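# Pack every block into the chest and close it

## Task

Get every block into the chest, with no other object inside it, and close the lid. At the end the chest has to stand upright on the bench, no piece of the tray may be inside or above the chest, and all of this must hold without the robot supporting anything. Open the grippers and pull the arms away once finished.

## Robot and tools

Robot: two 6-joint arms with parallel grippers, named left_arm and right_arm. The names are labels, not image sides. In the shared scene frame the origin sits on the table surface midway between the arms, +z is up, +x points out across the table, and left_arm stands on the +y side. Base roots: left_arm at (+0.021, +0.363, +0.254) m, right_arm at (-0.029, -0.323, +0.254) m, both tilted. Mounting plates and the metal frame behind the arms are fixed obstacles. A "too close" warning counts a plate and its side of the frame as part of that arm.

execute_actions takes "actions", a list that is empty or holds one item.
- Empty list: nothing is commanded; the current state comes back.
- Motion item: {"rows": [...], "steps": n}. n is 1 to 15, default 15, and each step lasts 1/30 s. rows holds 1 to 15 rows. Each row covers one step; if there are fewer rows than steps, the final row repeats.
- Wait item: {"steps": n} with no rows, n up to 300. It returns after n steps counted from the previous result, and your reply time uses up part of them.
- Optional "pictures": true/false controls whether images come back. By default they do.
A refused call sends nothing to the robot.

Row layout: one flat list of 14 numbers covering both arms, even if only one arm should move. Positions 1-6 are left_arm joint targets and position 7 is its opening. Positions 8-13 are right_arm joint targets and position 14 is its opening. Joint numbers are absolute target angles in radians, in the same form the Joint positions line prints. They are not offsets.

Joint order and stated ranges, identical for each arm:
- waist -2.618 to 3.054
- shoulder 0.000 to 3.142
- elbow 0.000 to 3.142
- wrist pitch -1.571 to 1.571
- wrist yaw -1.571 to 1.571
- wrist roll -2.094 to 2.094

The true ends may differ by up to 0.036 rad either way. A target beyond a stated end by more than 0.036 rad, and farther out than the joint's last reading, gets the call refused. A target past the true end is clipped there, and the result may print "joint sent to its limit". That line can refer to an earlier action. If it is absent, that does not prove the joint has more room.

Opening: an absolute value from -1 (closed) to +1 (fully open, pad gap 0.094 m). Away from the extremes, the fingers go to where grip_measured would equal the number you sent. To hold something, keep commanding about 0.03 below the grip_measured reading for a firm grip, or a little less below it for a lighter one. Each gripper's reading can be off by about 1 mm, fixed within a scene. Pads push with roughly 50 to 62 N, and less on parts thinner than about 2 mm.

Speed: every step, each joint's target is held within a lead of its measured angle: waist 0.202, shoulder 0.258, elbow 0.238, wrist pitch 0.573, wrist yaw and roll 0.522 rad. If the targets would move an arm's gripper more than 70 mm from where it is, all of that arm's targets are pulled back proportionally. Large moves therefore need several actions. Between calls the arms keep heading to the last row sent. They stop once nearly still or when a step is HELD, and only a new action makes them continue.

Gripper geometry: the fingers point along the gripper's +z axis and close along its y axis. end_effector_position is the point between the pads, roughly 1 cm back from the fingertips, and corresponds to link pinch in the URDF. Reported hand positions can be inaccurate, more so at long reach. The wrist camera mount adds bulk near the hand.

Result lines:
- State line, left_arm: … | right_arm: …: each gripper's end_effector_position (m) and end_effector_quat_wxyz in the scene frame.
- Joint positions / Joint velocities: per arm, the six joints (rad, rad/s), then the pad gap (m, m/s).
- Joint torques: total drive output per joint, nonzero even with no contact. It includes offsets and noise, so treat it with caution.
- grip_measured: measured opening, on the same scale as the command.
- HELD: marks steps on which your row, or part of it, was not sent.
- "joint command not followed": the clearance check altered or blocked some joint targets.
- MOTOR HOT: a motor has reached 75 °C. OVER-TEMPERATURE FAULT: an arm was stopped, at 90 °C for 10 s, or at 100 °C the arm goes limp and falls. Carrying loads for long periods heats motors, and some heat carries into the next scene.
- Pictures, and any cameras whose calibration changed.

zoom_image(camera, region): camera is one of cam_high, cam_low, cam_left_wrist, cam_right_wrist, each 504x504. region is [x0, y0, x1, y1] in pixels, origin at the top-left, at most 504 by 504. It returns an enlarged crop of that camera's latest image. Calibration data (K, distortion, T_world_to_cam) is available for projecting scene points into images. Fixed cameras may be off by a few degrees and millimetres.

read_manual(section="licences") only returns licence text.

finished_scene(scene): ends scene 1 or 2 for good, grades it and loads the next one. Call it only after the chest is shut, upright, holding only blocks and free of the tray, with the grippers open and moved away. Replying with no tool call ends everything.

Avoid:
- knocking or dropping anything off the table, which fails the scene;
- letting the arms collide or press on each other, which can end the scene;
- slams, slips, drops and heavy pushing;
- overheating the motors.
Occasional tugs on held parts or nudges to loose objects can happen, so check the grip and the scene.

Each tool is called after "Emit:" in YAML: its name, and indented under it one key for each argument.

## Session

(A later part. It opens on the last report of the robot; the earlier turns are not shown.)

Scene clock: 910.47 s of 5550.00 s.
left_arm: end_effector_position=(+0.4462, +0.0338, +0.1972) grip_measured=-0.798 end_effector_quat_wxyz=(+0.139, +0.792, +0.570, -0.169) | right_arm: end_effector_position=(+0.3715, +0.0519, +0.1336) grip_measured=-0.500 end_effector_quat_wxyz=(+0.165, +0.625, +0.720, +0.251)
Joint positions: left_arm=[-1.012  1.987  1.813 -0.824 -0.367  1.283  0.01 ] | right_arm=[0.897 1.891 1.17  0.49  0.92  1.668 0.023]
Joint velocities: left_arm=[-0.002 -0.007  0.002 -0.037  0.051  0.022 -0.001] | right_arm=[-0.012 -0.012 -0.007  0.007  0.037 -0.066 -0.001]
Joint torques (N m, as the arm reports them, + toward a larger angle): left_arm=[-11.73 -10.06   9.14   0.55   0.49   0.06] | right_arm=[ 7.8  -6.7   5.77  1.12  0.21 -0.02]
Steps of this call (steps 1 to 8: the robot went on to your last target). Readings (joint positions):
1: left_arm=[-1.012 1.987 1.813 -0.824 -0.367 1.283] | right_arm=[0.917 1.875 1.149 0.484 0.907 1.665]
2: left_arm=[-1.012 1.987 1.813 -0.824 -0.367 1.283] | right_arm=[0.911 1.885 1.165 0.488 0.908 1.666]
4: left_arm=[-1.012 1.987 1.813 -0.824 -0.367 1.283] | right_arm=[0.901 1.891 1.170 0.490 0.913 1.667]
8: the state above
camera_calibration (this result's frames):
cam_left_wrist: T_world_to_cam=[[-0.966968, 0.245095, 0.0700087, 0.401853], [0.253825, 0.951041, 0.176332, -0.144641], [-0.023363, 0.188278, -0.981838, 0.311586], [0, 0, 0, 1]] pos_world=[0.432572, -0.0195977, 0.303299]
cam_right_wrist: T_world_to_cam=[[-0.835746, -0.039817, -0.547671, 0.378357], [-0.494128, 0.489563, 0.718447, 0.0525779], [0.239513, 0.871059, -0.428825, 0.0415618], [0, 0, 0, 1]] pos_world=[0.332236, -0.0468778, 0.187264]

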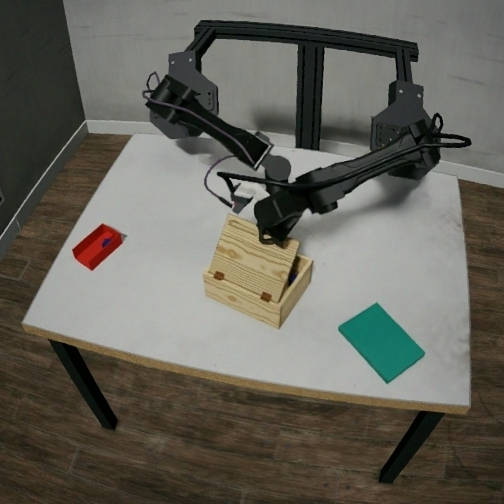

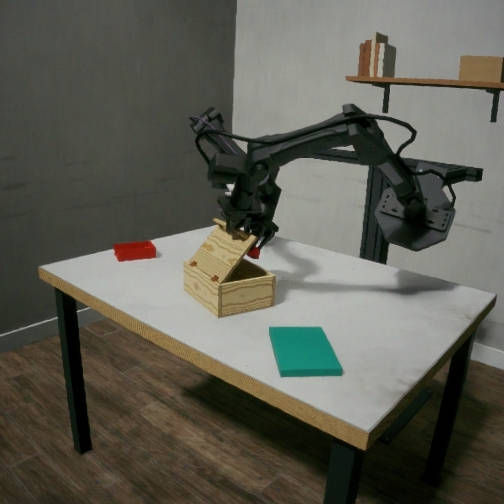

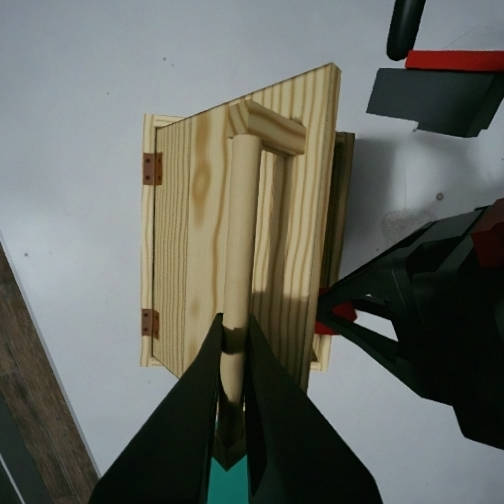

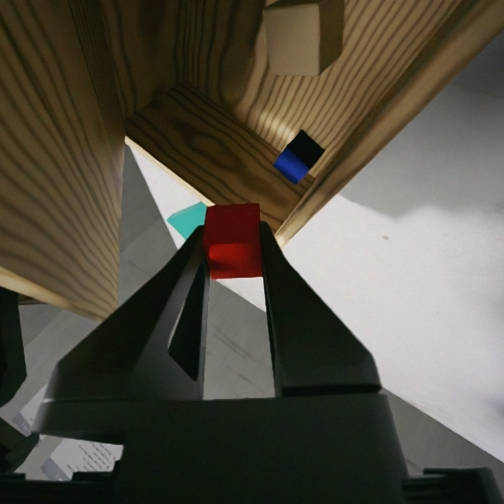

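Emit:
execute_actions:
  actions:
    - {"rows":[[-1.05,1.988,1.85,-0.83,-0.35,1.29,-0.815,0.888,1.91,1.205,0.495,0.91,1.66,-0.525],[-1.05,1.988,1.85,-0.83,-0.35,1.29,-0.815,0.878,1.925,1.22,0.495,0.895,1.66,-0.525],[-1.05,1.988,1.85,-0.83,-0.35,1.29,-0.815,0.868,1.94,1.236,0.495,0.88,1.66,-0.525],[-1.05,1.988,1.85,-0.83,-0.35,1.29,-0.815,0.858,1.954,1.252,0.495,0.868,1.65,-0.525],[-1.05,1.988,1.85,-0.83,-0.35,1.29,-0.815,0.848,1.968,1.268,0.495,0.856,1.65,-0.525],[-1.05,1.988,1.85,-0.83,-0.35,1.29,-0.815,0.838,1.982,1.285,0.495,0.844,1.65,-0.525],[-1.05,1.988,1.85,-0.83,-0.35,1.29,-0.815,0.828,1.996,1.302,0.495,0.832,1.65,-0.525],[-1.05,1.988,1.85,-0.83,-0.35,1.29,-0.815,0.818,2.01,1.319,0.495,0.82,1.65,-0.525],[-1.05,1.988,1.85,-0.83,-0.35,1.29,-0.815,0.808,2.024,1.336,0.495,0.81,1.65,-0.525],[-1.05,1.988,1.85,-0.83,-0.35,1.29,-0.815,0.798,2.038,1.354,0.495,0.80,1.65,-0.525],[-1.05,1.988,1.85,-0.83,-0.35,1.29,-0.815,0.789,2.052,1.372,0.495,0.79,1.65,-0.525],[-1.05,1.988,1.85,-0.83,-0.35,1.29,-0.815,0.78,2.066,1.39,0.495,0.78,1.65,-0.525],[-1.05,1.988,1.85,-0.83,-0.35,1.29,-0.815,0.771,2.08,1.408,0.495,0.78,1.65,-0.525],[-1.05,1.988,1.85,-0.83,-0.35,1.29,-0.815,0.763,2.092,1.425,0.495,0.78,1.65,-0.525]]}
  pictures: false

Emit:
execute_actions:
  actions:
    - {"steps":3,"rows":[[-1.05,1.988,1.85,-0.83,-0.35,1.29,-0.815,0.763,2.092,1.425,0.495,0.78,1.65,-0.525]]}
  pictures: false

Emit:
execute_actions:
  actions:
    - {"rows":[[-1.05,1.988,1.85,-0.83,-0.35,1.29,-0.815,0.763,2.092,1.42,0.495,0.78,1.65,-0.46],[-1.05,1.988,1.85,-0.83,-0.35,1.29,-0.815,0.763,2.092,1.415,0.495,0.78,1.65,-0.41],[-1.05,1.988,1.85,-0.83,-0.35,1.29,-0.815,0.765,2.09,1.41,0.495,0.785,1.65,-0.37],[-1.05,1.988,1.85,-0.83,-0.35,1.29,-0.815,0.77,2.08,1.40,0.495,0.79,1.65,-0.37],[-1.05,1.988,1.85,-0.83,-0.35,1.29,-0.815,0.78,2.065,1.39,0.495,0.80,1.65,-0.37],[-1.05,1.988,1.85,-0.83,-0.35,1.29,-0.815,0.793,2.05,1.372,0.495,0.815,1.65,-0.37],[-1.05,1.988,1.85,-0.83,-0.35,1.29,-0.815,0.805,2.035,1.354,0.495,0.83,1.65,-0.37],[-1.05,1.988,1.85,-0.83,-0.35,1.29,-0.815,0.817,2.02,1.335,0.495,0.845,1.65,-0.37],[-1.05,1.988,1.85,-0.83,-0.35,1.29,-0.815,0.829,2.003,1.315,0.495,0.86,1.65,-0.37],[-1.05,1.988,1.85,-0.83,-0.35,1.29,-0.815,0.841,1.986,1.295,0.495,0.875,1.65,-0.37],[-1.05,1.988,1.85,-0.83,-0.35,1.29,-0.815,0.853,1.969,1.275,0.495,0.89,1.65,-0.37],[-1.05,1.988,1.85,-0.83,-0.35,1.29,-0.815,0.865,1.952,1.255,0.495,0.90,1.65,-0.37],[-1.05,1.988,1.85,-0.83,-0.35,1.29,-0.815,0.877,1.935,1.235,0.495,0.91,1.65,-0.37],[-1.05,1.988,1.85,-0.83,-0.35,1.29,-0.815,0.889,1.918,1.215,0.495,0.92,1.65,-0.37],[-1.05,1.988,1.85,-0.83,-0.35,1.29,-0.815,0.901,1.90,1.195,0.495,0.93,1.65,-0.37]]}
  pictures: false

Emit:
execute_actions:
  actions:
    - {"rows":[[-1.05,1.988,1.85,-0.83,-0.35,1.29,-0.815,0.913,1.88,1.17,0.50,0.93,1.65,-0.37],[-1.05,1.988,1.85,-0.83,-0.35,1.29,-0.815,0.925,1.855,1.13,0.50,0.93,1.65,-0.37],[-1.05,1.988,1.85,-0.83,-0.35,1.29,-0.815,0.935,1.83,1.09,0.50,0.93,1.65,-0.37],[-1.05,1.988,1.85,-0.83,-0.35,1.29,-0.815,0.94,1.80,1.04,0.50,0.93,1.65,-0.37],[-1.05,1.988,1.85,-0.83,-0.35,1.29,-0.815,0.94,1.765,0.99,0.50,0.92,1.65,-0.37],[-1.05,1.988,1.85,-0.83,-0.35,1.29,-0.815,0.94,1.73,0.94,0.50,0.91,1.65,-0.37],[-1.05,1.988,1.85,-0.83,-0.35,1.29,-0.815,0.935,1.69,0.89,0.49,0.90,1.65,-0.37],[-1.05,1.988,1.85,-0.83,-0.35,1.29,-0.815,0.925,1.65,0.84,0.48,0.88,1.65,-0.37],[-1.05,1.988,1.85,-0.83,-0.35,1.29,-0.815,0.91,1.61,0.79,0.46,0.86,1.65,-0.37],[-1.05,1.988,1.85,-0.83,-0.35,1.29,-0.815,0.89,1.57,0.74,0.44,0.84,1.65,-0.37],[-1.05,1.988,1.85,-0.83,-0.35,1.29,-0.815,0.86,1.52,0.70,0.41,0.82,1.64,-0.37],[-1.05,1.988,1.85,-0.83,-0.35,1.29,-0.815,0.83,1.47,0.66,0.38,0.79,1.62,-0.37],[-1.05,1.988,1.85,-0.83,-0.35,1.29,-0.815,0.79,1.43,0.63,0.35,0.76,1.6,-0.37],[-1.05,1.988,1.85,-0.83,-0.35,1.29,-0.815,0.74,1.39,0.61,0.32,0.73,1.57,-0.37],[-1.05,1.988,1.85,-0.83,-0.35,1.29,-0.815,0.69,1.35,0.61,0.29,0.70,1.53,-0.37]]}
  pictures: false

Emit:
execute_actions:
  actions:
    - {"rows":[[-1.05,1.988,1.85,-0.83,-0.35,1.29,-0.815,0.635,1.31,0.61,0.25,0.66,1.48,-0.37],[-1.05,1.988,1.85,-0.83,-0.35,1.29,-0.815,0.58,1.27,0.62,0.21,0.62,1.42,-0.37],[-1.05,1.988,1.85,-0.83,-0.35,1.29,-0.815,0.525,1.24,0.63,0.17,0.575,1.36,-0.37],[-1.05,1.988,1.85,-0.83,-0.35,1.29,-0.815,0.47,1.21,0.64,0.13,0.53,1.3,-0.37],[-1.05,1.988,1.85,-0.83,-0.35,1.29,-0.815,0.415,1.19,0.65,0.10,0.485,1.24,-0.37],[-1.05,1.988,1.85,-0.83,-0.35,1.29,-0.815,0.36,1.18,0.66,0.07,0.44,1.18,-0.37],[-1.05,1.988,1.85,-0.83,-0.35,1.29,-0.815,0.305,1.17,0.675,0.04,0.395,1.11,-0.37],[-1.05,1.988,1.85,-0.83,-0.35,1.29,-0.815,0.25,1.17,0.69,0.01,0.35,1.04,-0.37],[-1.05,1.988,1.85,-0.83,-0.35,1.29,-0.815,0.195,1.17,0.71,-0.02,0.305,0.97,-0.37],[-1.05,1.988,1.85,-0.83,-0.35,1.29,-0.815,0.14,1.175,0.735,-0.05,0.26,0.9,-0.37],[-1.05,1.988,1.85,-0.83,-0.35,1.29,-0.815,0.085,1.18,0.76,-0.08,0.215,0.83,-0.37],[-1.05,1.988,1.85,-0.83,-0.35,1.29,-0.815,0.03,1.19,0.785,-0.11,0.17,0.76,-0.37],[-1.05,1.988,1.85,-0.83,-0.35,1.29,-0.815,-0.025,1.205,0.81,-0.14,0.125,0.69,-0.37],[-1.05,1.988,1.85,-0.83,-0.35,1.29,-0.815,-0.08,1.22,0.84,-0.17,0.08,0.62,-0.37],[-1.05,1.988,1.85,-0.83,-0.35,1.29,-0.815,-0.135,1.235,0.87,-0.20,0.035,0.55,-0.37]]}
  pictures: false

Emit:
execute_actions:
  actions:
    - {"rows":[[-1.05,1.988,1.85,-0.83,-0.35,1.29,-0.815,-0.19,1.25,0.895,-0.23,-0.01,0.48,-0.3],[-1.05,1.988,1.85,-0.83,-0.35,1.29,-0.815,-0.245,1.265,0.92,-0.26,-0.055,0.41,-0.3],[-1.05,1.988,1.85,-0.83,-0.35,1.29,-0.815,-0.30,1.28,0.945,-0.29,-0.1,0.34,-0.3],[-1.05,1.988,1.85,-0.83,-0.35,1.29,-0.815,-0.35,1.30,0.97,-0.32,-0.14,0.27,-0.3],[-1.05,1.988,1.85,-0.83,-0.35,1.29,-0.815,-0.40,1.32,0.99,-0.35,-0.18,0.2,-0.3],[-1.05,1.988,1.85,-0.83,-0.35,1.29,-0.815,-0.45,1.34,1.01,-0.37,-0.22,0.14,-0.3],[-1.05,1.988,1.85,-0.83,-0.35,1.29,-0.815,-0.50,1.36,1.03,-0.39,-0.26,0.08,-0.3],[-1.05,1.988,1.85,-0.83,-0.35,1.29,-0.815,-0.54,1.375,1.045,-0.41,-0.29,0.03,-0.3],[-1.05,1.988,1.85,-0.83,-0.35,1.29,-0.815,-0.58,1.39,1.06,-0.42,-0.31,0,-0.3],[-1.05,1.988,1.85,-0.83,-0.35,1.29,-0.815,-0.61,1.40,1.07,-0.42,-0.325,0,-0.3],[-1.05,1.988,1.85,-0.83,-0.35,1.29,-0.815,-0.635,1.41,1.075,-0.42,-0.33,0,-0.3],[-1.05,1.988,1.85,-0.83,-0.35,1.29,-0.815,-0.655,1.42,1.08,-0.42,-0.33,0,-0.3]]}
  pictures: false

Emit:
execute_actions:
  actions:
    - {"steps":12}

Scene clock: 977.23 s of 5550.00 s.
left_arm: end_effector_position=(+0.4462, +0.0338, +0.1972) grip_measured=-0.798 end_effector_quat_wxyz=(+0.139, +0.792, +0.570, -0.169) | right_arm: end_effector_position=(+0.4107, +0.0622, +0.0697) grip_measured=-0.500 end_effector_quat_wxyz=(+0.165, +0.639, +0.709, +0.248)
Joint positions: left_arm=[-1.012  1.987  1.813 -0.824 -0.367  1.283  0.01 ] | right_arm=[0.764 2.082 1.385 0.491 0.804 1.662 0.023]
Joint velocities: left_arm=[ 0.002 -0.022 -0.002  0.022 -0.007  0.037 -0.   ] | right_arm=[-0.217  0.256  0.344 -0.007 -0.168  0.007 -0.001]
Joint torques (N m, as the arm reports them, + toward a larger angle): left_arm=[-11.69 -10.01   9.11   0.55   0.47   0.06] | right_arm=[ 8.64 -8.79  5.61  1.13 -0.06 -0.12]
Steps of this call (steps 1 to 30: the robot went on to your last target; steps 31 to 100: nothing new was sent; then 62.93 s passed at rest; steps 101 to 115: all 15 steps of this action). Readings (joint positions):
101: left_arm=[-1.012 1.987 1.813 -0.824 -0.367 1.283] | right_arm=[0.896 1.893 1.172 0.490 0.922 1.669]
102: left_arm=[-1.012 1.987 1.813 -0.824 -0.367 1.283] | right_arm=[0.893 1.898 1.177 0.490 0.919 1.669]
104: left_arm=[-1.012 1.987 1.813 -0.824 -0.367 1.283] | right_arm=[0.879 1.921 1.203 0.490 0.905 1.668]
108: left_arm=[-1.012 1.987 1.813 -0.824 -0.367 1.283] | right_arm=[0.834 1.982 1.268 0.491 0.866 1.664]
115: the state above

Scene clock: 977.33 s of 5550.00 s.
left_arm: end_effector_position=(+0.4462, +0.0338, +0.1972) grip_measured=-0.798 end_effector_quat_wxyz=(+0.139, +0.792, +0.570, -0.169) | right_arm: end_effector_position=(+0.4138, +0.0610, +0.0643) grip_measured=-0.500 end_effector_quat_wxyz=(+0.165, +0.640, +0.708, +0.247)
Joint positions: left_arm=[-1.012  1.987  1.813 -0.824 -0.367  1.283  0.01 ] | right_arm=[0.751 2.094 1.398 0.491 0.794 1.662 0.023]
Joint velocities: left_arm=[ 0.007 -0.012 -0.012 -0.037 -0.007 -0.066  0.   ] | right_arm=[-0.027  0.017 -0.007 -0.007 -0.037  0.081  0.   ]
Joint torques (N m, as the arm reports them, + toward a larger angle): left_arm=[-11.75 -10.09   9.17   0.55   0.49   0.07] | right_arm=[ 8.86 -8.27  6.11  1.16 -0.13 -0.12]
Steps of this call (steps 1 to 3: all 3 steps of this action). Readings (joint positions):
1: left_arm=[-1.012 1.987 1.813 -0.824 -0.367 1.283] | right_arm=[0.758 2.089 1.394 0.491 0.799 1.662]
2: left_arm=[-1.012 1.987 1.813 -0.824 -0.367 1.283] | right_arm=[0.754 2.092 1.397 0.491 0.796 1.662]
3: the state above

Scene clock: 977.83 s of 5550.00 s.
left_arm: end_effector_position=(+0.4462, +0.0338, +0.1972) grip_measured=-0.798 end_effector_quat_wxyz=(+0.139, +0.792, +0.570, -0.169) | right_arm: end_effector_position=(+0.3835, +0.0613, +0.1158) grip_measured=-0.372 end_effector_quat_wxyz=(+0.160, +0.627, +0.718, +0.257)
Joint positions: left_arm=[-1.012  1.987  1.813 -0.824 -0.367  1.283  0.01 ] | right_arm=[0.859 1.954 1.239 0.498 0.87  1.662 0.03 ]
Joint velocities: left_arm=[-0.002 -0.002  0.002 -0.051 -0.022  0.007  0.   ] | right_arm=[ 0.413 -0.554 -0.545 -0.095  0.33  -0.007 -0.001]
Joint torques (N m, as the arm reports them, + toward a larger angle): left_arm=[-11.63 -10.08   9.14   0.54   0.48   0.06] | right_arm=[ 9.   -8.78  3.1   1.04  0.12 -0.12]
Steps of this call (steps 1 to 15: all 15 steps of this action). Readings (joint positions):
1: left_arm=[-1.012 1.987 1.813 -0.824 -0.367 1.283] | right_arm=[0.751 2.094 1.398 0.491 0.792 1.662]
2: left_arm=[-1.012 1.987 1.813 -0.824 -0.367 1.283] | right_arm=[0.751 2.094 1.398 0.492 0.792 1.662]
4: left_arm=[-1.012 1.987 1.813 -0.824 -0.367 1.283] | right_arm=[0.751 2.094 1.398 0.497 0.791 1.662]
8: left_arm=[-1.012 1.987 1.813 -0.824 -0.367 1.283] | right_arm=[0.763 2.072 1.374 0.498 0.802 1.662]
15: the state above

Scene clock: 978.33 s of 5550.00 s.
left_arm: end_effector_position=(+0.4462, +0.0338, +0.1972) grip_measured=-0.798 end_effector_quat_wxyz=(+0.139, +0.792, +0.570, -0.169) | right_arm: end_effector_position=(+0.3111, -0.0862, +0.1306) grip_measured=-0.372 end_effector_quat_wxyz=(+0.137, +0.576, +0.785, +0.183)
Joint positions: left_arm=[-1.012  1.987  1.813 -0.824 -0.367  1.283  0.01 ] | right_arm=[0.772 1.439 0.636 0.389 0.788 1.618 0.03 ]
Joint velocities: left_arm=[ 0.012  0.002 -0.002  0.007 -0.11   0.066  0.   ] | right_arm=[-1.365 -1.145 -0.618 -0.842 -0.564 -0.491 -0.   ]
Joint torques (N m, as the arm reports them, + toward a larger angle): left_arm=[-11.75 -10.05   9.1    0.54   0.51   0.07] | right_arm=[ 3.55 -6.19  4.48  1.21  0.08 -0.14]
Steps of this call (steps 1 to 15: all 15 steps of this action). Readings (joint positions):
1: left_arm=[-1.012 1.987 1.813 -0.824 -0.367 1.283] | right_arm=[0.873 1.935 1.220 0.498 0.878 1.662]
2: left_arm=[-1.012 1.987 1.813 -0.824 -0.367 1.283] | right_arm=[0.885 1.914 1.196 0.500 0.884 1.662]
4: left_arm=[-1.012 1.987 1.813 -0.824 -0.367 1.283] | right_arm=[0.908 1.862 1.130 0.503 0.892 1.662]
8: left_arm=[-1.012 1.987 1.813 -0.824 -0.367 1.283] | right_arm=[0.925 1.731 0.938 0.504 0.890 1.661]
15: the state above

Scene clock: 978.83 s of 5550.00 s.
left_arm: end_effector_position=(+0.4462, +0.0338, +0.1972) grip_measured=-0.798 end_effector_quat_wxyz=(+0.139, +0.792, +0.570, -0.169) | right_arm: end_effector_position=(+0.3922, -0.3036, +0.1029) grip_measured=-0.372 end_effector_quat_wxyz=(+0.139, +0.383, +0.913, +0.017)
Joint positions: left_arm=[-1.012  1.987  1.813 -0.824 -0.367  1.283  0.01 ] | right_arm=[-0.039  1.206  0.798 -0.062  0.219  0.839  0.03 ]
Joint velocities: left_arm=[-0.002  0.017 -0.012 -0.051 -0.022 -0.051 -0.001] | right_arm=[-1.521  0.369  0.852 -0.828 -1.238 -1.941  0.002]
Joint torques (N m, as the arm reports them, + toward a larger angle): left_arm=[-11.75 -10.06   9.12   0.54   0.49   0.07] | right_arm=[ 0.2  -6.19  6.17  0.7   0.07 -0.01]
Steps of this call (steps 1 to 15: all 15 steps of this action). Readings (joint positions):
1: left_arm=[-1.012 1.987 1.813 -0.824 -0.367 1.283] | right_arm=[0.722 1.400 0.621 0.360 0.764 1.595]
2: left_arm=[-1.012 1.987 1.813 -0.824 -0.367 1.283] | right_arm=[0.668 1.362 0.616 0.327 0.736 1.565]
4: left_arm=[-1.012 1.987 1.813 -0.824 -0.367 1.283] | right_arm=[0.557 1.287 0.617 0.270 0.672 1.487]
8: left_arm=[-1.012 1.987 1.813 -0.824 -0.367 1.283] | right_arm=[0.340 1.192 0.649 0.156 0.522 1.286]
15: the state above

Scene clock: 979.33 s of 5550.00 s.
left_arm: end_effector_position=(+0.4462, +0.0338, +0.1972) grip_measured=-0.798 end_effector_quat_wxyz=(+0.139, +0.792, +0.570, -0.169) | right_arm: end_effector_position=(+0.3620, -0.4614, +0.0845) grip_measured=-0.302 end_effector_quat_wxyz=(+0.009, +0.193, +0.981, -0.029)
Joint positions: left_arm=[-1.012  1.987  1.813 -0.824 -0.367  1.283  0.01 ] | right_arm=[-0.647  1.423  1.05  -0.383 -0.269  0.069  0.033]
Joint velocities: left_arm=[ 0.012  0.007 -0.017 -0.022 -0.051 -0.066  0.   ] | right_arm=[-0.076  0.061 -0.002 -0.256 -0.212 -0.447 -0.   ]
Joint torques (N m, as the arm reports them, + toward a larger angle): left_arm=[-11.67 -10.06   9.11   0.56   0.5    0.07] | right_arm=[-1.88 -7.95  6.7   0.4  -0.2  -0.03]
Steps of this call (steps 1 to 15: all 15 steps of this action). Readings (joint positions):
1: left_arm=[-1.012 1.987 1.813 -0.824 -0.367 1.283] | right_arm=[-0.093 1.220 0.827 -0.091 0.174 0.771]
2: left_arm=[-1.012 1.987 1.813 -0.824 -0.367 1.283] | right_arm=[-0.147 1.235 0.856 -0.119 0.129 0.703]
4: left_arm=[-1.012 1.987 1.813 -0.824 -0.367 1.283] | right_arm=[-0.254 1.268 0.910 -0.176 0.041 0.565]
8: left_arm=[-1.012 1.987 1.813 -0.824 -0.367 1.283] | right_arm=[-0.455 1.342 0.998 -0.283 -0.123 0.297]
15: the state above

Scene clock: 979.73 s of 5550.00 s.
left_arm: end_effector_position=(+0.4462, +0.0338, +0.1972) grip_measured=-0.798 end_effector_quat_wxyz=(+0.139, +0.792, +0.570, -0.169) | right_arm: end_effector_position=(+0.3580, -0.4512, +0.0839) grip_measured=-0.302 end_effector_quat_wxyz=(-0.002, +0.169, +0.986, -0.002)
Joint positions: left_arm=[-1.012  1.987  1.813 -0.824 -0.367  1.283  0.01 ] | right_arm=[-0.648  1.424  1.05  -0.411 -0.319  0.011  0.033]
Joint velocities: left_arm=[-0.007  0.007 -0.007 -0.037 -0.007 -0.022  0.001] | right_arm=[-0.002 -0.012  0.002  0.022 -0.066 -0.007  0.   ]
Joint torques (N m, as the arm reports them, + toward a larger angle): left_arm=[-11.74 -10.03   9.14   0.54   0.49   0.07] | right_arm=[-2.64 -7.79  6.6   0.15 -0.11 -0.07]
Steps of this call (steps 1 to 12: the robot went on to your last target). Readings (joint positions):
1: left_arm=[-1.012 1.987 1.813 -0.824 -0.367 1.283] | right_arm=[-0.648 1.424 1.050 -0.391 -0.278 0.056]
2: left_arm=[-1.012 1.987 1.813 -0.824 -0.367 1.283] | right_arm=[-0.648 1.424 1.050 -0.397 -0.288 0.046]
4: left_arm=[-1.012 1.987 1.813 -0.824 -0.367 1.283] | right_arm=[-0.648 1.424 1.050 -0.402 -0.301 0.032]
8: left_arm=[-1.012 1.987 1.813 -0.824 -0.367 1.283] | right_arm=[-0.648 1.424 1.050 -0.409 -0.314 0.017]
12: the state above
camera_calibration (this result's frames):
cam_left_wrist: T_world_to_cam=[[-0.966968, 0.245095, 0.0700087, 0.401853], [0.253825, 0.951041, 0.176332, -0.144641], [-0.023363, 0.188278, -0.981838, 0.311586], [0, 0, 0, 1]] pos_world=[0.432572, -0.0195977, 0.303299]
cam_right_wrist: T_world_to_cam=[[-0.385345, -0.92244, 0.0247617, -0.287734], [-0.56189, 0.255844, 0.786653, 0.240983], [-0.731975, 0.28922, -0.616899, 0.562807], [0, 0, 0, 1]] pos_world=[0.43649, -0.489846, 0.16475]

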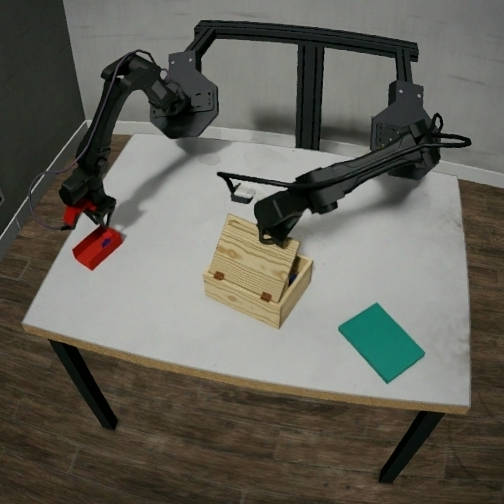

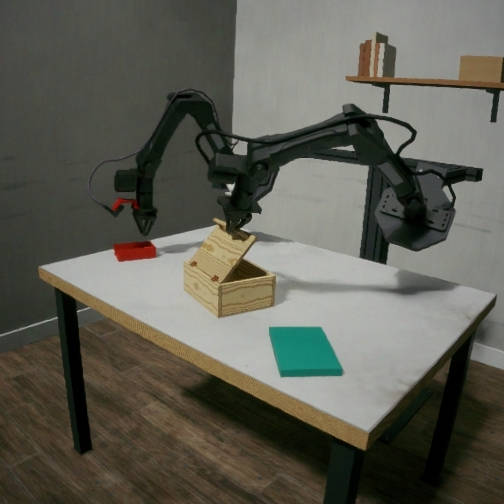

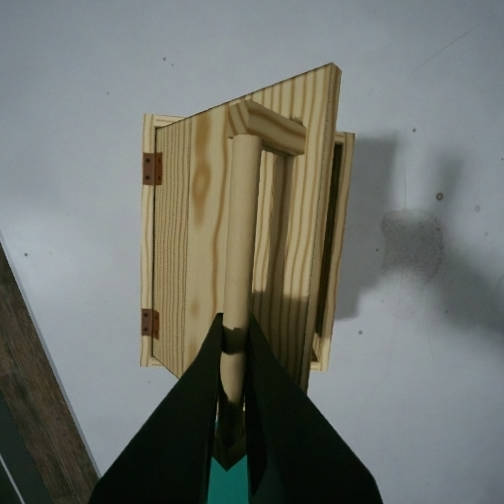

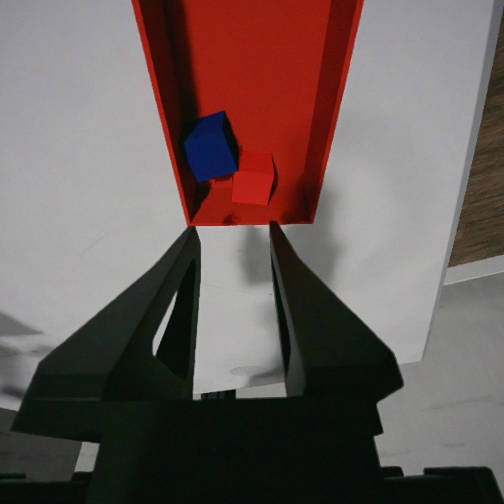

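Emit:
execute_actions:
  actions: []

Emit:
zoom_image:
  camera: "cam_right_wrist"
  region: [130, 80, 350, 300]

Scene clock: 1014.83 s of 5550.00 s.
left_arm: end_effector_position=(+0.4462, +0.0338, +0.1972) grip_measured=-0.798 end_effector_quat_wxyz=(+0.139, +0.792, +0.570, -0.169) | right_arm: end_effector_position=(+0.3579, -0.4506, +0.0839) grip_measured=-0.302 end_effector_quat_wxyz=(-0.002, +0.167, +0.986, -0.001)
Joint positions: left_arm=[-1.012  1.987  1.813 -0.824 -0.367  1.283  0.01 ] | right_arm=[-0.648  1.424  1.05  -0.412 -0.322  0.007  0.033]
Joint velocities: left_arm=[ 0.002 -0.002 -0.007 -0.022 -0.007 -0.11  -0.   ] | right_arm=[ 0.007 -0.017 -0.017  0.037 -0.066 -0.007 -0.   ]
Joint torques (N m, as the arm reports them, + toward a larger angle): left_arm=[-11.75 -10.05   9.14   0.55   0.49   0.07] | right_arm=[-2.54 -7.73  6.55  0.23 -0.1  -0.08]
Steps of this call (steps 1 to 30: the robot went on to your last target; steps 31 to 100: nothing new was sent; then 31.77 s passed at rest). Readings (joint positions):
1: left_arm=[-1.012 1.987 1.813 -0.824 -0.367 1.283] | right_arm=[-0.648 1.424 1.050 -0.411 -0.319 0.010]
2: left_arm=[-1.012 1.987 1.813 -0.824 -0.367 1.283] | right_arm=[-0.648 1.424 1.050 -0.411 -0.320 0.009]
4: left_arm=[-1.012 1.987 1.813 -0.824 -0.367 1.283] | right_arm=[-0.648 1.424 1.050 -0.412 -0.320 0.008]
8: left_arm=[-1.012 1.987 1.813 -0.824 -0.367 1.283] | right_arm=[-0.648 1.424 1.050 -0.412 -0.321 0.007]
100: the state above
All arms were judged still, so your last target was given up. Only a new action makes them travel on or press farther. Fingers that are still opening or closing keep moving.
camera_calibration (this result's frames):
cam_left_wrist: T_world_to_cam=[[-0.966968, 0.245095, 0.0700087, 0.401853], [0.253825, 0.951041, 0.176332, -0.144641], [-0.023363, 0.188278, -0.981838, 0.311586], [0, 0, 0, 1]] pos_world=[0.432572, -0.0195977, 0.303299]
cam_right_wrist: T_world_to_cam=[[-0.382169, -0.923836, 0.0217755, -0.288725], [-0.562724, 0.251348, 0.787506, 0.238983], [-0.732999, 0.288707, -0.615922, 0.562624], [0, 0, 0, 1]] pos_world=[0.436543, -0.489235, 0.164619]

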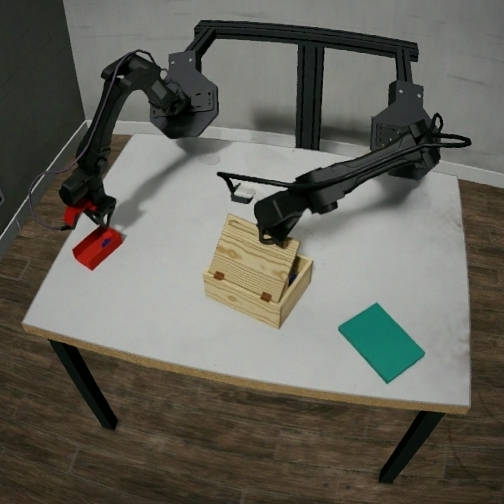

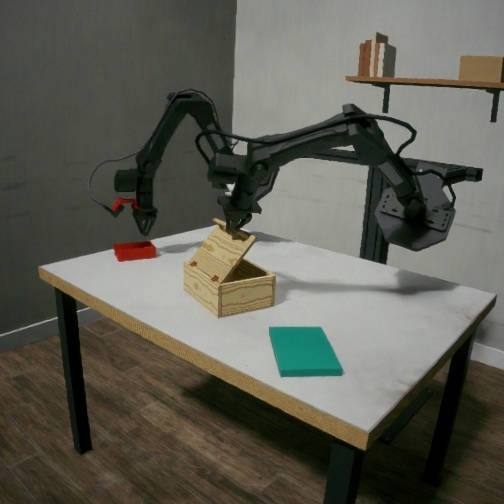

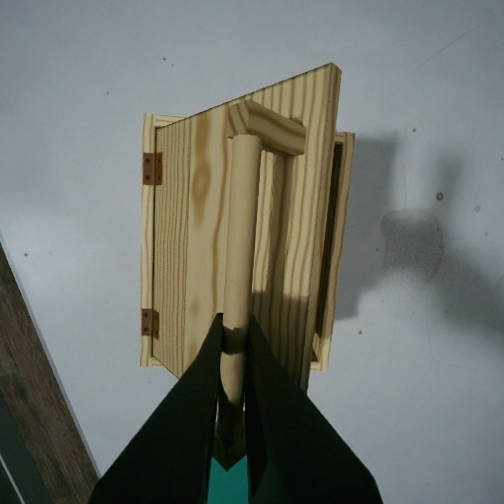

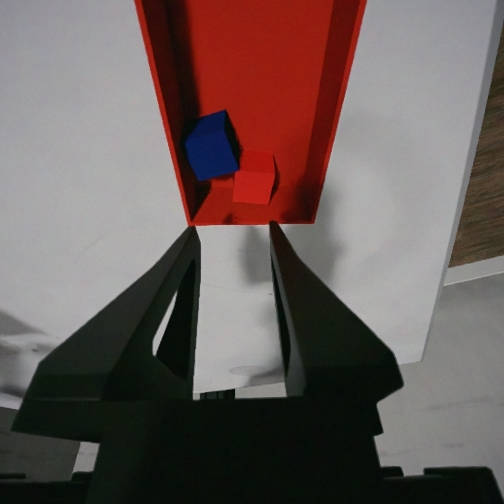

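Region (130, 80, 350, 300) of cam_right_wrist's 504x504 image, scaled by 2.291, with more detail than that image has.

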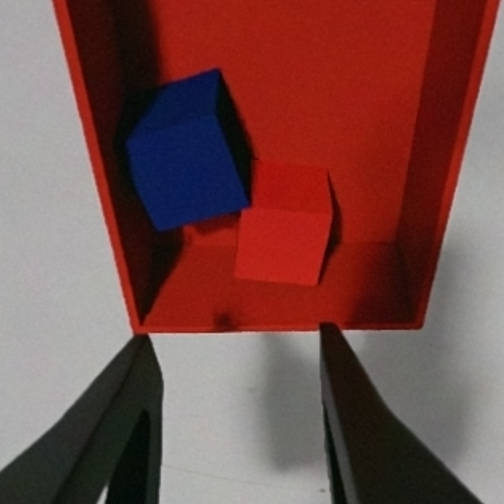

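Emit:
execute_actions:
  actions:
    - {"rows":[[-1.05,1.988,1.85,-0.83,-0.35,1.29,-0.815,-0.65,1.43,1.05,-0.39,-0.32,0.03,-0.32],[-1.05,1.988,1.85,-0.83,-0.35,1.29,-0.815,-0.648,1.44,1.035,-0.36,-0.32,0.06,-0.32],[-1.05,1.988,1.85,-0.83,-0.35,1.29,-0.815,-0.646,1.45,1.02,-0.33,-0.32,0.09,-0.32],[-1.05,1.988,1.85,-0.83,-0.35,1.29,-0.815,-0.644,1.46,1.005,-0.30,-0.32,0.12,-0.32],[-1.05,1.988,1.85,-0.83,-0.35,1.29,-0.815,-0.642,1.472,0.995,-0.27,-0.31,0.14,-0.32],[-1.05,1.988,1.85,-0.83,-0.35,1.29,-0.815,-0.64,1.485,0.985,-0.24,-0.31,0.16,-0.32],[-1.05,1.988,1.85,-0.83,-0.35,1.29,-0.815,-0.637,1.497,0.98,-0.22,-0.31,0.16,-0.32],[-1.05,1.988,1.85,-0.83,-0.35,1.29,-0.815,-0.634,1.51,0.98,-0.21,-0.31,0.16,-0.32],[-1.05,1.988,1.85,-0.83,-0.35,1.29,-0.815,-0.632,1.522,0.98,-0.21,-0.305,0.16,-0.32]]}
  pictures: false

Emit:
execute_actions:
  actions:
    - {"steps":10}

Emit:
zoom_image:
  camera: "cam_right_wrist"
  region: [130, 80, 350, 300]

Scene clock: 1054.10 s of 5550.00 s.
left_arm: end_effector_position=(+0.4462, +0.0338, +0.1972) grip_measured=-0.798 end_effector_quat_wxyz=(+0.139, +0.792, +0.570, -0.169) | right_arm: end_effector_position=(+0.3367, -0.4531, +0.0434) grip_measured=-0.318 end_effector_quat_wxyz=(-0.010, +0.233, +0.972, +0.002)
Joint positions: left_arm=[-1.012  1.987  1.813 -0.824 -0.367  1.283  0.01 ] | right_arm=[-0.637  1.532  0.984 -0.253 -0.318  0.144  0.032]
Joint velocities: left_arm=[-0.002 -0.017  0.007 -0.051 -0.066  0.037  0.   ] | right_arm=[ 0.002 -0.037 -0.012  0.139  0.022 -0.037 -0.001]
Joint torques (N m, as the arm reports them, + toward a larger angle): left_arm=[-11.73 -10.08   9.1    0.55   0.5    0.07] | right_arm=[-1.61 -7.96  2.97  0.47  0.09  0.08]
Steps of this call (steps 1 to 90: nothing new was sent; then 35.77 s passed at rest; steps 91 to 105: all 15 steps of this action). Readings (joint positions):
91: left_arm=[-1.012 1.987 1.813 -0.824 -0.367 1.283] | right_arm=[-0.648 1.424 1.050 -0.412 -0.322 0.009]
92: left_arm=[-1.012 1.987 1.813 -0.824 -0.367 1.283] | right_arm=[-0.648 1.425 1.050 -0.407 -0.322 0.017]
94: left_arm=[-1.012 1.987 1.813 -0.824 -0.367 1.283] | right_arm=[-0.648 1.434 1.042 -0.377 -0.322 0.045]
98: left_arm=[-1.012 1.987 1.813 -0.824 -0.367 1.283] | right_arm=[-0.646 1.478 1.006 -0.295 -0.321 0.106]
105: the state above

Scene clock: 1054.43 s of 5550.00 s.
left_arm: end_effector_position=(+0.4462, +0.0338, +0.1972) grip_measured=-0.798 end_effector_quat_wxyz=(+0.139, +0.792, +0.570, -0.169) | right_arm: end_effector_position=(+0.3420, -0.4550, +0.0433) grip_measured=-0.318 end_effector_quat_wxyz=(+0.001, +0.234, +0.972, +0.001)
Joint positions: left_arm=[-1.012  1.987  1.813 -0.824 -0.367  1.283  0.01 ] | right_arm=[-0.637  1.532  0.984 -0.229 -0.317  0.152  0.032]
Joint velocities: left_arm=[ 0.012 -0.002  0.002 -0.051 -0.007  0.081 -0.001] | right_arm=[ 0.017 -0.007 -0.002  0.007  0.081 -0.037  0.   ]
Joint torques (N m, as the arm reports them, + toward a larger angle): left_arm=[-11.74 -10.07   9.15   0.54   0.49   0.07] | right_arm=[-1.73 -8.19  3.15  0.54  0.11  0.03]
Steps of this call (steps 1 to 10: the robot went on to your last target). Readings (joint positions):
1: left_arm=[-1.012 1.987 1.813 -0.824 -0.367 1.283] | right_arm=[-0.637 1.532 0.984 -0.246 -0.318 0.146]
2: left_arm=[-1.012 1.987 1.813 -0.824 -0.367 1.283] | right_arm=[-0.637 1.532 0.984 -0.241 -0.318 0.147]
4: left_arm=[-1.012 1.987 1.813 -0.824 -0.367 1.283] | right_arm=[-0.637 1.532 0.984 -0.236 -0.317 0.149]
8: left_arm=[-1.012 1.987 1.813 -0.824 -0.367 1.283] | right_arm=[-0.637 1.532 0.984 -0.230 -0.317 0.151]
10: the state above
camera_calibration (this result's frames):
cam_left_wrist: T_world_to_cam=[[-0.966968, 0.245095, 0.0700087, 0.401853], [0.253825, 0.951041, 0.176332, -0.144641], [-0.023363, 0.188278, -0.981838, 0.311586], [0, 0, 0, 1]] pos_world=[0.432572, -0.0195977, 0.303299]
cam_right_wrist: T_world_to_cam=[[-0.503107, -0.864051, 0.0172767, -0.22923], [-0.529153, 0.32379, 0.78432, 0.284732], [-0.683286, 0.385455, -0.620116, 0.554433], [0, 0, 0, 1]] pos_world=[0.414176, -0.503968, 0.124452]

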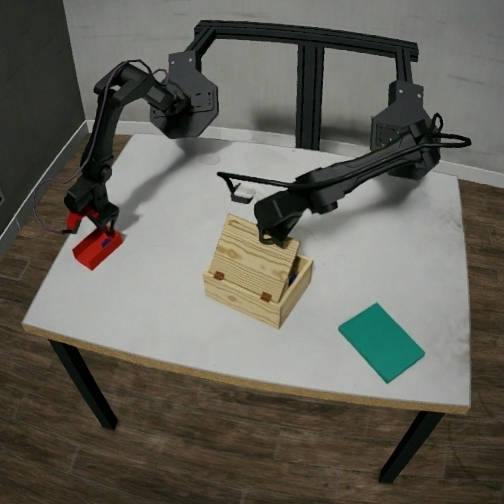

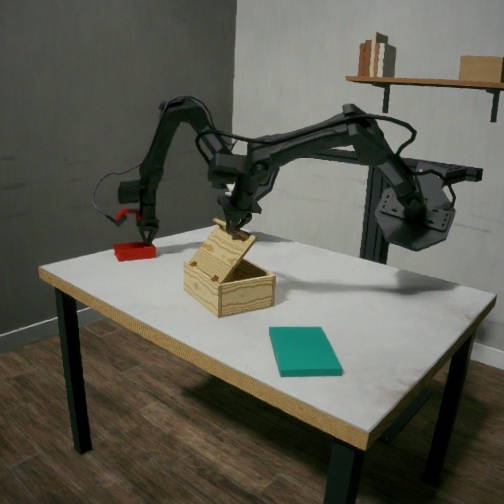

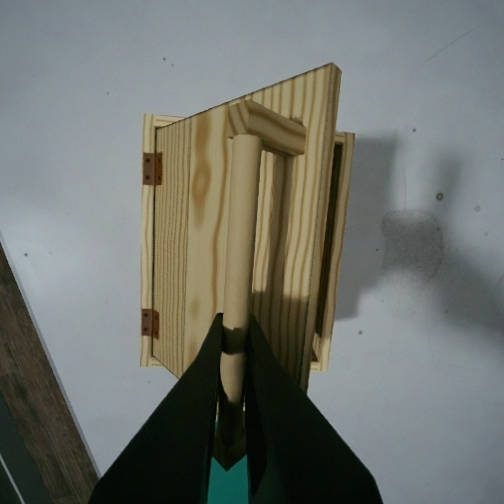

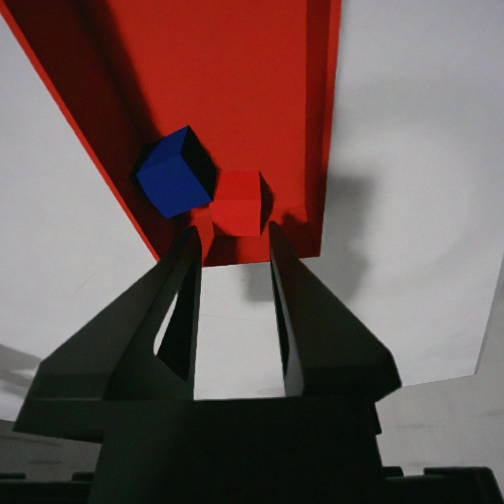

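Region (130, 80, 350, 300) of cam_right_wrist's 504x504 image, scaled by 2.291, with more detail than that image has.

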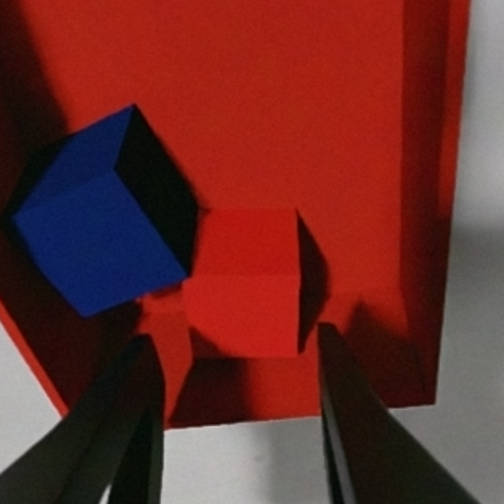

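Emit:
execute_actions:
  actions:
    - {"rows":[[-1.05,1.988,1.85,-0.83,-0.35,1.29,-0.815,-0.632,1.528,0.985,-0.21,-0.303,0.16,-0.38],[-1.05,1.988,1.85,-0.83,-0.35,1.29,-0.815,-0.63,1.534,0.985,-0.205,-0.301,0.16,-0.38],[-1.05,1.988,1.85,-0.83,-0.35,1.29,-0.815,-0.628,1.54,0.985,-0.198,-0.30,0.16,-0.38],[-1.05,1.988,1.85,-0.83,-0.35,1.29,-0.815,-0.626,1.546,0.985,-0.191,-0.298,0.16,-0.38],[-1.05,1.988,1.85,-0.83,-0.35,1.29,-0.815,-0.624,1.552,0.985,-0.184,-0.296,0.165,-0.38],[-1.05,1.988,1.85,-0.83,-0.35,1.29,-0.815,-0.622,1.558,0.985,-0.177,-0.294,0.165,-0.38],[-1.05,1.988,1.85,-0.83,-0.35,1.29,-0.815,-0.62,1.564,0.985,-0.17,-0.292,0.165,-0.38],[-1.05,1.988,1.85,-0.83,-0.35,1.29,-0.815,-0.618,1.57,0.985,-0.163,-0.29,0.17,-0.38],[-1.05,1.988,1.85,-0.83,-0.35,1.29,-0.815,-0.616,1.576,0.985,-0.156,-0.29,0.17,-0.38],[-1.05,1.988,1.85,-0.83,-0.35,1.29,-0.815,-0.615,1.582,0.985,-0.149,-0.29,0.17,-0.38],[-1.05,1.988,1.85,-0.83,-0.35,1.29,-0.815,-0.614,1.588,0.985,-0.143,-0.29,0.17,-0.38],[-1.05,1.988,1.85,-0.83,-0.35,1.29,-0.815,-0.613,1.594,0.985,-0.141,-0.29,0.17,-0.38]]}
  pictures: false

Emit:
execute_actions:
  actions:
    - {"steps":10}

Emit:
zoom_image:
  camera: "cam_right_wrist"
  region: [110, 110, 350, 350]

Scene clock: 1069.87 s of 5550.00 s.
left_arm: end_effector_position=(+0.4462, +0.0338, +0.1972) grip_measured=-0.798 end_effector_quat_wxyz=(+0.139, +0.792, +0.570, -0.169) | right_arm: end_effector_position=(+0.3387, -0.4539, +0.0247) grip_measured=-0.378 end_effector_quat_wxyz=(-0.002, +0.232, +0.973, +0.001)
Joint positions: left_arm=[-1.012  1.987  1.813 -0.824 -0.367  1.283  0.01 ] | right_arm=[-0.618  1.593  0.984 -0.169 -0.304  0.162  0.029]
Joint velocities: left_arm=[-0.007 -0.002 -0.012 -0.007 -0.007 -0.007 -0.   ] | right_arm=[ 0.017  0.046 -0.002  0.022 -0.022 -0.022 -0.002]
Joint torques (N m, as the arm reports them, + toward a larger angle): left_arm=[-11.77 -10.07   9.12   0.54   0.49   0.06] | right_arm=[-1.83 -7.57  3.22  0.54  0.2   0.14]
Steps of this call (steps 1 to 30: the robot went on to your last target; steps 31 to 100: nothing new was sent; then 11.60 s passed at rest; steps 101 to 115: all 15 steps of this action). Readings (joint positions):
101: left_arm=[-1.012 1.987 1.813 -0.824 -0.367 1.283] | right_arm=[-0.637 1.532 0.984 -0.227 -0.317 0.153]
102: left_arm=[-1.012 1.987 1.813 -0.824 -0.367 1.283] | right_arm=[-0.637 1.532 0.984 -0.227 -0.317 0.153]
104: left_arm=[-1.012 1.987 1.813 -0.824 -0.367 1.283] | right_arm=[-0.636 1.533 0.984 -0.222 -0.315 0.153]
108: left_arm=[-1.012 1.987 1.813 -0.824 -0.367 1.283] | right_arm=[-0.628 1.552 0.984 -0.200 -0.309 0.157]
115: the state above

Scene clock: 1070.20 s of 5550.00 s.
left_arm: end_effector_position=(+0.4462, +0.0338, +0.1972) grip_measured=-0.798 end_effector_quat_wxyz=(+0.139, +0.792, +0.570, -0.169) | right_arm: end_effector_position=(+0.3404, -0.4548, +0.0243) grip_measured=-0.378 end_effector_quat_wxyz=(+0.002, +0.232, +0.973, -0.000)
Joint positions: left_arm=[-1.012  1.987  1.813 -0.824 -0.367  1.283  0.01 ] | right_arm=[-0.618  1.594  0.984 -0.16  -0.302  0.163  0.029]
Joint velocities: left_arm=[-0.007 -0.012 -0.002 -0.007 -0.007 -0.066  0.   ] | right_arm=[-0.002  0.012  0.002  0.007 -0.022  0.022  0.001]
Joint torques (N m, as the arm reports them, + toward a larger angle): left_arm=[-11.71 -10.06   9.1    0.54   0.49   0.07] | right_arm=[-1.57 -7.63  3.29  0.5   0.11  0.04]
Steps of this call (steps 1 to 10: the robot went on to your last target). Readings (joint positions):
1: left_arm=[-1.012 1.987 1.813 -0.824 -0.367 1.283] | right_arm=[-0.618 1.594 0.984 -0.168 -0.304 0.162]
2: left_arm=[-1.012 1.987 1.813 -0.824 -0.367 1.283] | right_arm=[-0.618 1.594 0.984 -0.167 -0.303 0.162]
4: left_arm=[-1.012 1.987 1.813 -0.824 -0.367 1.283] | right_arm=[-0.618 1.594 0.984 -0.163 -0.303 0.162]
8: left_arm=[-1.012 1.987 1.813 -0.824 -0.367 1.283] | right_arm=[-0.618 1.594 0.984 -0.160 -0.303 0.163]
10: the state above
camera_calibration (this result's frames):
cam_left_wrist: T_world_to_cam=[[-0.966968, 0.245095, 0.0700087, 0.401853], [0.253825, 0.951041, 0.176332, -0.144641], [-0.023363, 0.188278, -0.981838, 0.311586], [0, 0, 0, 1]] pos_world=[0.432572, -0.0195977, 0.303299]
cam_right_wrist: T_world_to_cam=[[-0.500049, -0.865807, 0.0181435, -0.231425], [-0.532125, 0.323725, 0.782333, 0.299778], [-0.683223, 0.381551, -0.622595, 0.539747], [0, 0, 0, 1]] pos_world=[0.412563, -0.503356, 0.105717]

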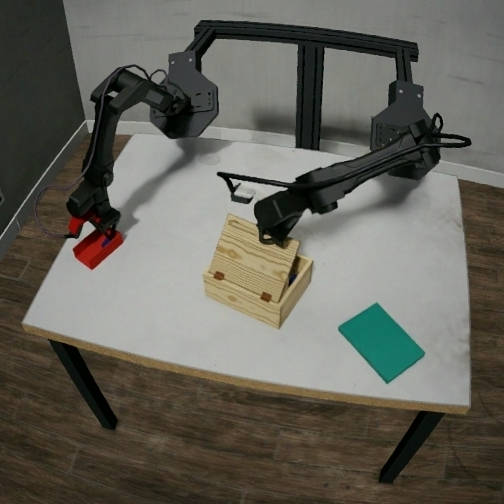

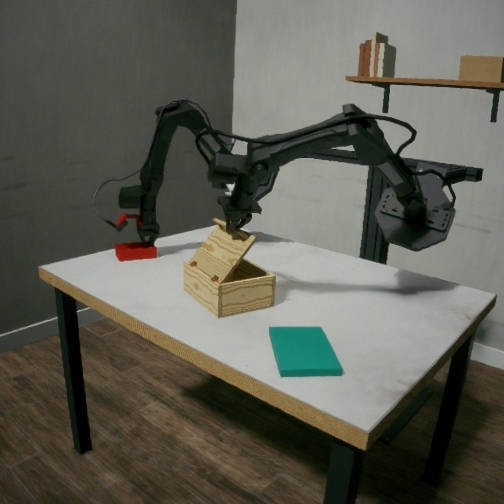

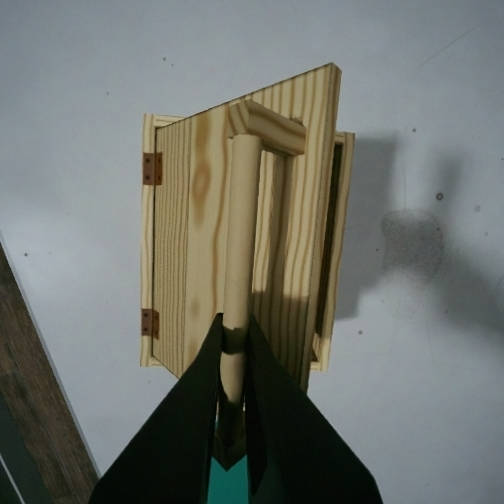

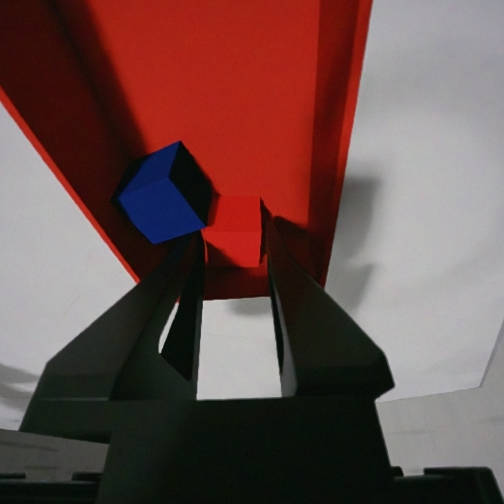

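Region (110, 110, 350, 350) of cam_right_wrist's 504x504 image, scaled by 2.100, with more detail than that image has.

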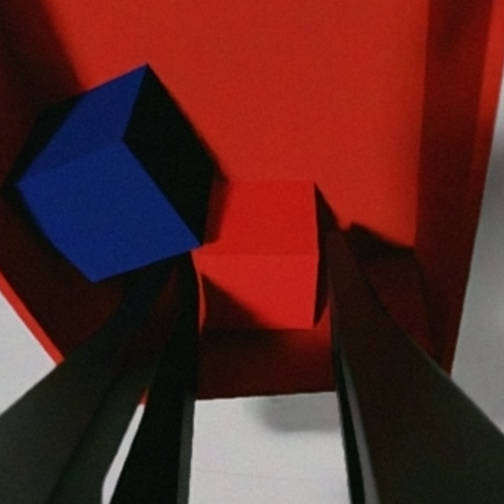

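Finger is in the pocket. Close and lift.

Emit:
execute_actions:
  actions:
    - {"rows":[[-1.05,1.988,1.85,-0.83,-0.35,1.29,-0.815,-0.613,1.6,0.985,-0.138,-0.29,0.17,-0.42],[-1.05,1.988,1.85,-0.83,-0.35,1.29,-0.815,-0.613,1.603,0.985,-0.135,-0.29,0.17,-0.45],[-1.05,1.988,1.85,-0.83,-0.35,1.29,-0.815,-0.613,1.603,0.985,-0.135,-0.29,0.17,-0.48],[-1.05,1.988,1.85,-0.83,-0.35,1.29,-0.815,-0.613,1.603,0.985,-0.135,-0.29,0.17,-0.50],[-1.05,1.988,1.85,-0.83,-0.35,1.29,-0.815,-0.613,1.603,0.985,-0.135,-0.29,0.17,-0.525]],"steps":12}
  pictures: false

Emit:
execute_actions:
  actions:
    - {"rows":[[-1.05,1.988,1.85,-0.83,-0.35,1.29,-0.815,-0.62,1.59,0.985,-0.165,-0.31,0.17,-0.525],[-1.05,1.988,1.85,-0.83,-0.35,1.29,-0.815,-0.625,1.575,0.985,-0.18,-0.315,0.17,-0.525],[-1.05,1.988,1.85,-0.83,-0.35,1.29,-0.815,-0.63,1.56,0.985,-0.195,-0.32,0.17,-0.525],[-1.05,1.988,1.85,-0.83,-0.35,1.29,-0.815,-0.635,1.545,0.985,-0.21,-0.325,0.17,-0.525],[-1.05,1.988,1.85,-0.83,-0.35,1.29,-0.815,-0.64,1.53,0.985,-0.225,-0.33,0.17,-0.525],[-1.05,1.988,1.85,-0.83,-0.35,1.29,-0.815,-0.645,1.51,0.985,-0.245,-0.33,0.17,-0.525],[-1.05,1.988,1.85,-0.83,-0.35,1.29,-0.815,-0.65,1.49,0.985,-0.265,-0.33,0.17,-0.525],[-1.05,1.988,1.85,-0.83,-0.35,1.29,-0.815,-0.655,1.47,0.985,-0.285,-0.33,0.17,-0.525],[-1.05,1.988,1.85,-0.83,-0.35,1.29,-0.815,-0.655,1.445,0.985,-0.305,-0.33,0.17,-0.525],[-1.05,1.988,1.85,-0.83,-0.35,1.29,-0.815,-0.655,1.42,0.985,-0.325,-0.33,0.17,-0.525],[-1.05,1.988,1.85,-0.83,-0.35,1.29,-0.815,-0.655,1.395,0.985,-0.34,-0.33,0.17,-0.525],[-1.05,1.988,1.85,-0.83,-0.35,1.29,-0.815,-0.65,1.37,0.985,-0.35,-0.33,0.17,-0.525]]}

Scene clock: 1088.60 s of 5550.00 s.
left_arm: end_effector_position=(+0.4462, +0.0338, +0.1972) grip_measured=-0.798 end_effector_quat_wxyz=(+0.139, +0.792, +0.570, -0.169) | right_arm: end_effector_position=(+0.3420, -0.4553, +0.0243) grip_measured=-0.513 end_effector_quat_wxyz=(+0.006, +0.231, +0.973, -0.000)
Joint positions: left_arm=[-1.012  1.987  1.813 -0.824 -0.367  1.283  0.01 ] | right_arm=[-0.618  1.594  0.984 -0.153 -0.302  0.163  0.023]
Joint velocities: left_arm=[-0.007  0.002  0.017 -0.081 -0.007 -0.051  0.   ] | right_arm=[-0.007  0.002 -0.012  0.022 -0.007  0.051 -0.001]
Joint torques (N m, as the arm reports them, + toward a larger angle): left_arm=[-11.7  -10.09   9.13   0.55   0.5    0.07] | right_arm=[-1.61 -6.95  3.3   0.59  0.13  0.07]
Steps of this call (steps 1 to 30: the robot went on to your last target; steps 31 to 100: nothing new was sent; then 14.67 s passed at rest; steps 101 to 112: all 12 steps of this action). Readings (joint positions):
101: left_arm=[-1.012 1.987 1.813 -0.824 -0.367 1.283] | right_arm=[-0.618 1.594 0.984 -0.158 -0.302 0.163]
102: left_arm=[-1.012 1.987 1.813 -0.824 -0.367 1.283] | right_arm=[-0.618 1.594 0.984 -0.158 -0.302 0.163]
104: left_arm=[-1.012 1.987 1.813 -0.824 -0.367 1.283] | right_arm=[-0.618 1.594 0.984 -0.156 -0.302 0.163]
108: left_arm=[-1.012 1.987 1.813 -0.824 -0.367 1.283] | right_arm=[-0.618 1.594 0.984 -0.154 -0.302 0.163]
112: the state above

Scene clock: 1089.10 s of 5550.00 s.
left_arm: end_effector_position=(+0.4462, +0.0338, +0.1972) grip_measured=-0.798 end_effector_quat_wxyz=(+0.139, +0.792, +0.570, -0.169) | right_arm: end_effector_position=(+0.3647, -0.4478, +0.0865) grip_measured=-0.513 end_effector_quat_wxyz=(+0.036, +0.229, +0.973, -0.000)
Joint positions: left_arm=[-1.012  1.987  1.813 -0.824 -0.367  1.283  0.01 ] | right_arm=[-0.639  1.382  0.984 -0.305 -0.322  0.164  0.023]
Joint velocities: left_arm=[-0.002  0.007 -0.002  0.139 -0.022  0.007  0.002] | right_arm=[-0.002 -0.295  0.017 -0.022 -0.051  0.051 -0.001]
Joint torques (N m, as the arm reports them, + toward a larger angle): left_arm=[-11.75 -10.03   9.12   0.54   0.49   0.07] | right_arm=[-2.92 -6.59  4.44  0.14 -0.04  0.06]
Steps of this call (steps 1 to 15: all 15 steps of this action). Readings (joint positions):
1: left_arm=[-1.012 1.987 1.813 -0.824 -0.367 1.283] | right_arm=[-0.618 1.594 0.984 -0.153 -0.302 0.163]
2: left_arm=[-1.012 1.987 1.813 -0.824 -0.367 1.283] | right_arm=[-0.618 1.594 0.984 -0.156 -0.303 0.163]
4: left_arm=[-1.012 1.987 1.813 -0.824 -0.367 1.283] | right_arm=[-0.618 1.590 0.984 -0.169 -0.307 0.163]
8: left_arm=[-1.012 1.987 1.813 -0.824 -0.367 1.283] | right_arm=[-0.626 1.539 0.984 -0.224 -0.317 0.164]
15: the state above
camera_calibration (this result's frames):
cam_left_wrist: T_world_to_cam=[[-0.966968, 0.245095, 0.0700087, 0.401853], [0.253825, 0.951041, 0.176332, -0.144641], [-0.023363, 0.188278, -0.981838, 0.311586], [0, 0, 0, 1]] pos_world=[0.432572, -0.0195977, 0.303299]
cam_right_wrist: T_world_to_cam=[[-0.495121, -0.868824, -0.000604272, -0.215793], [-0.584483, 0.332567, 0.740121, 0.288481], [-0.642834, 0.366802, -0.672473, 0.575361], [0, 0, 0, 1]] pos_world=[0.43163, -0.494469, 0.173273]

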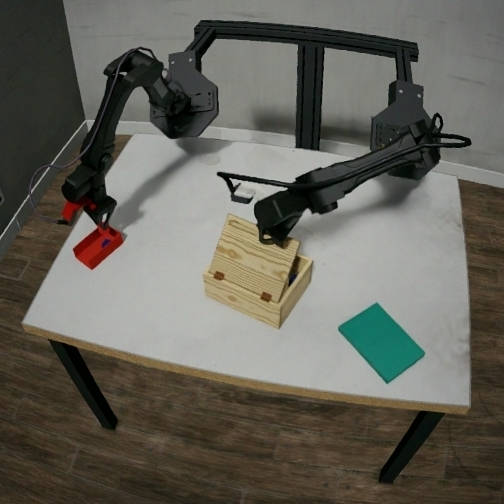

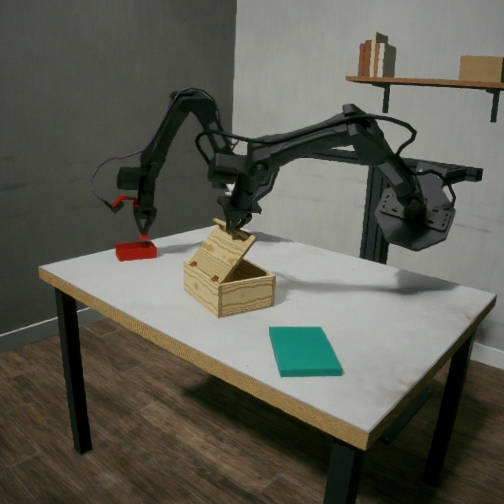

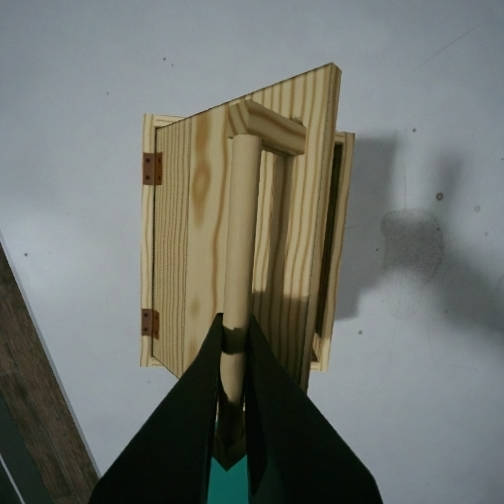

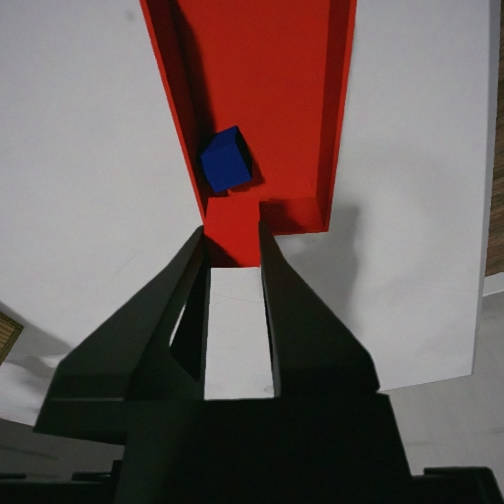

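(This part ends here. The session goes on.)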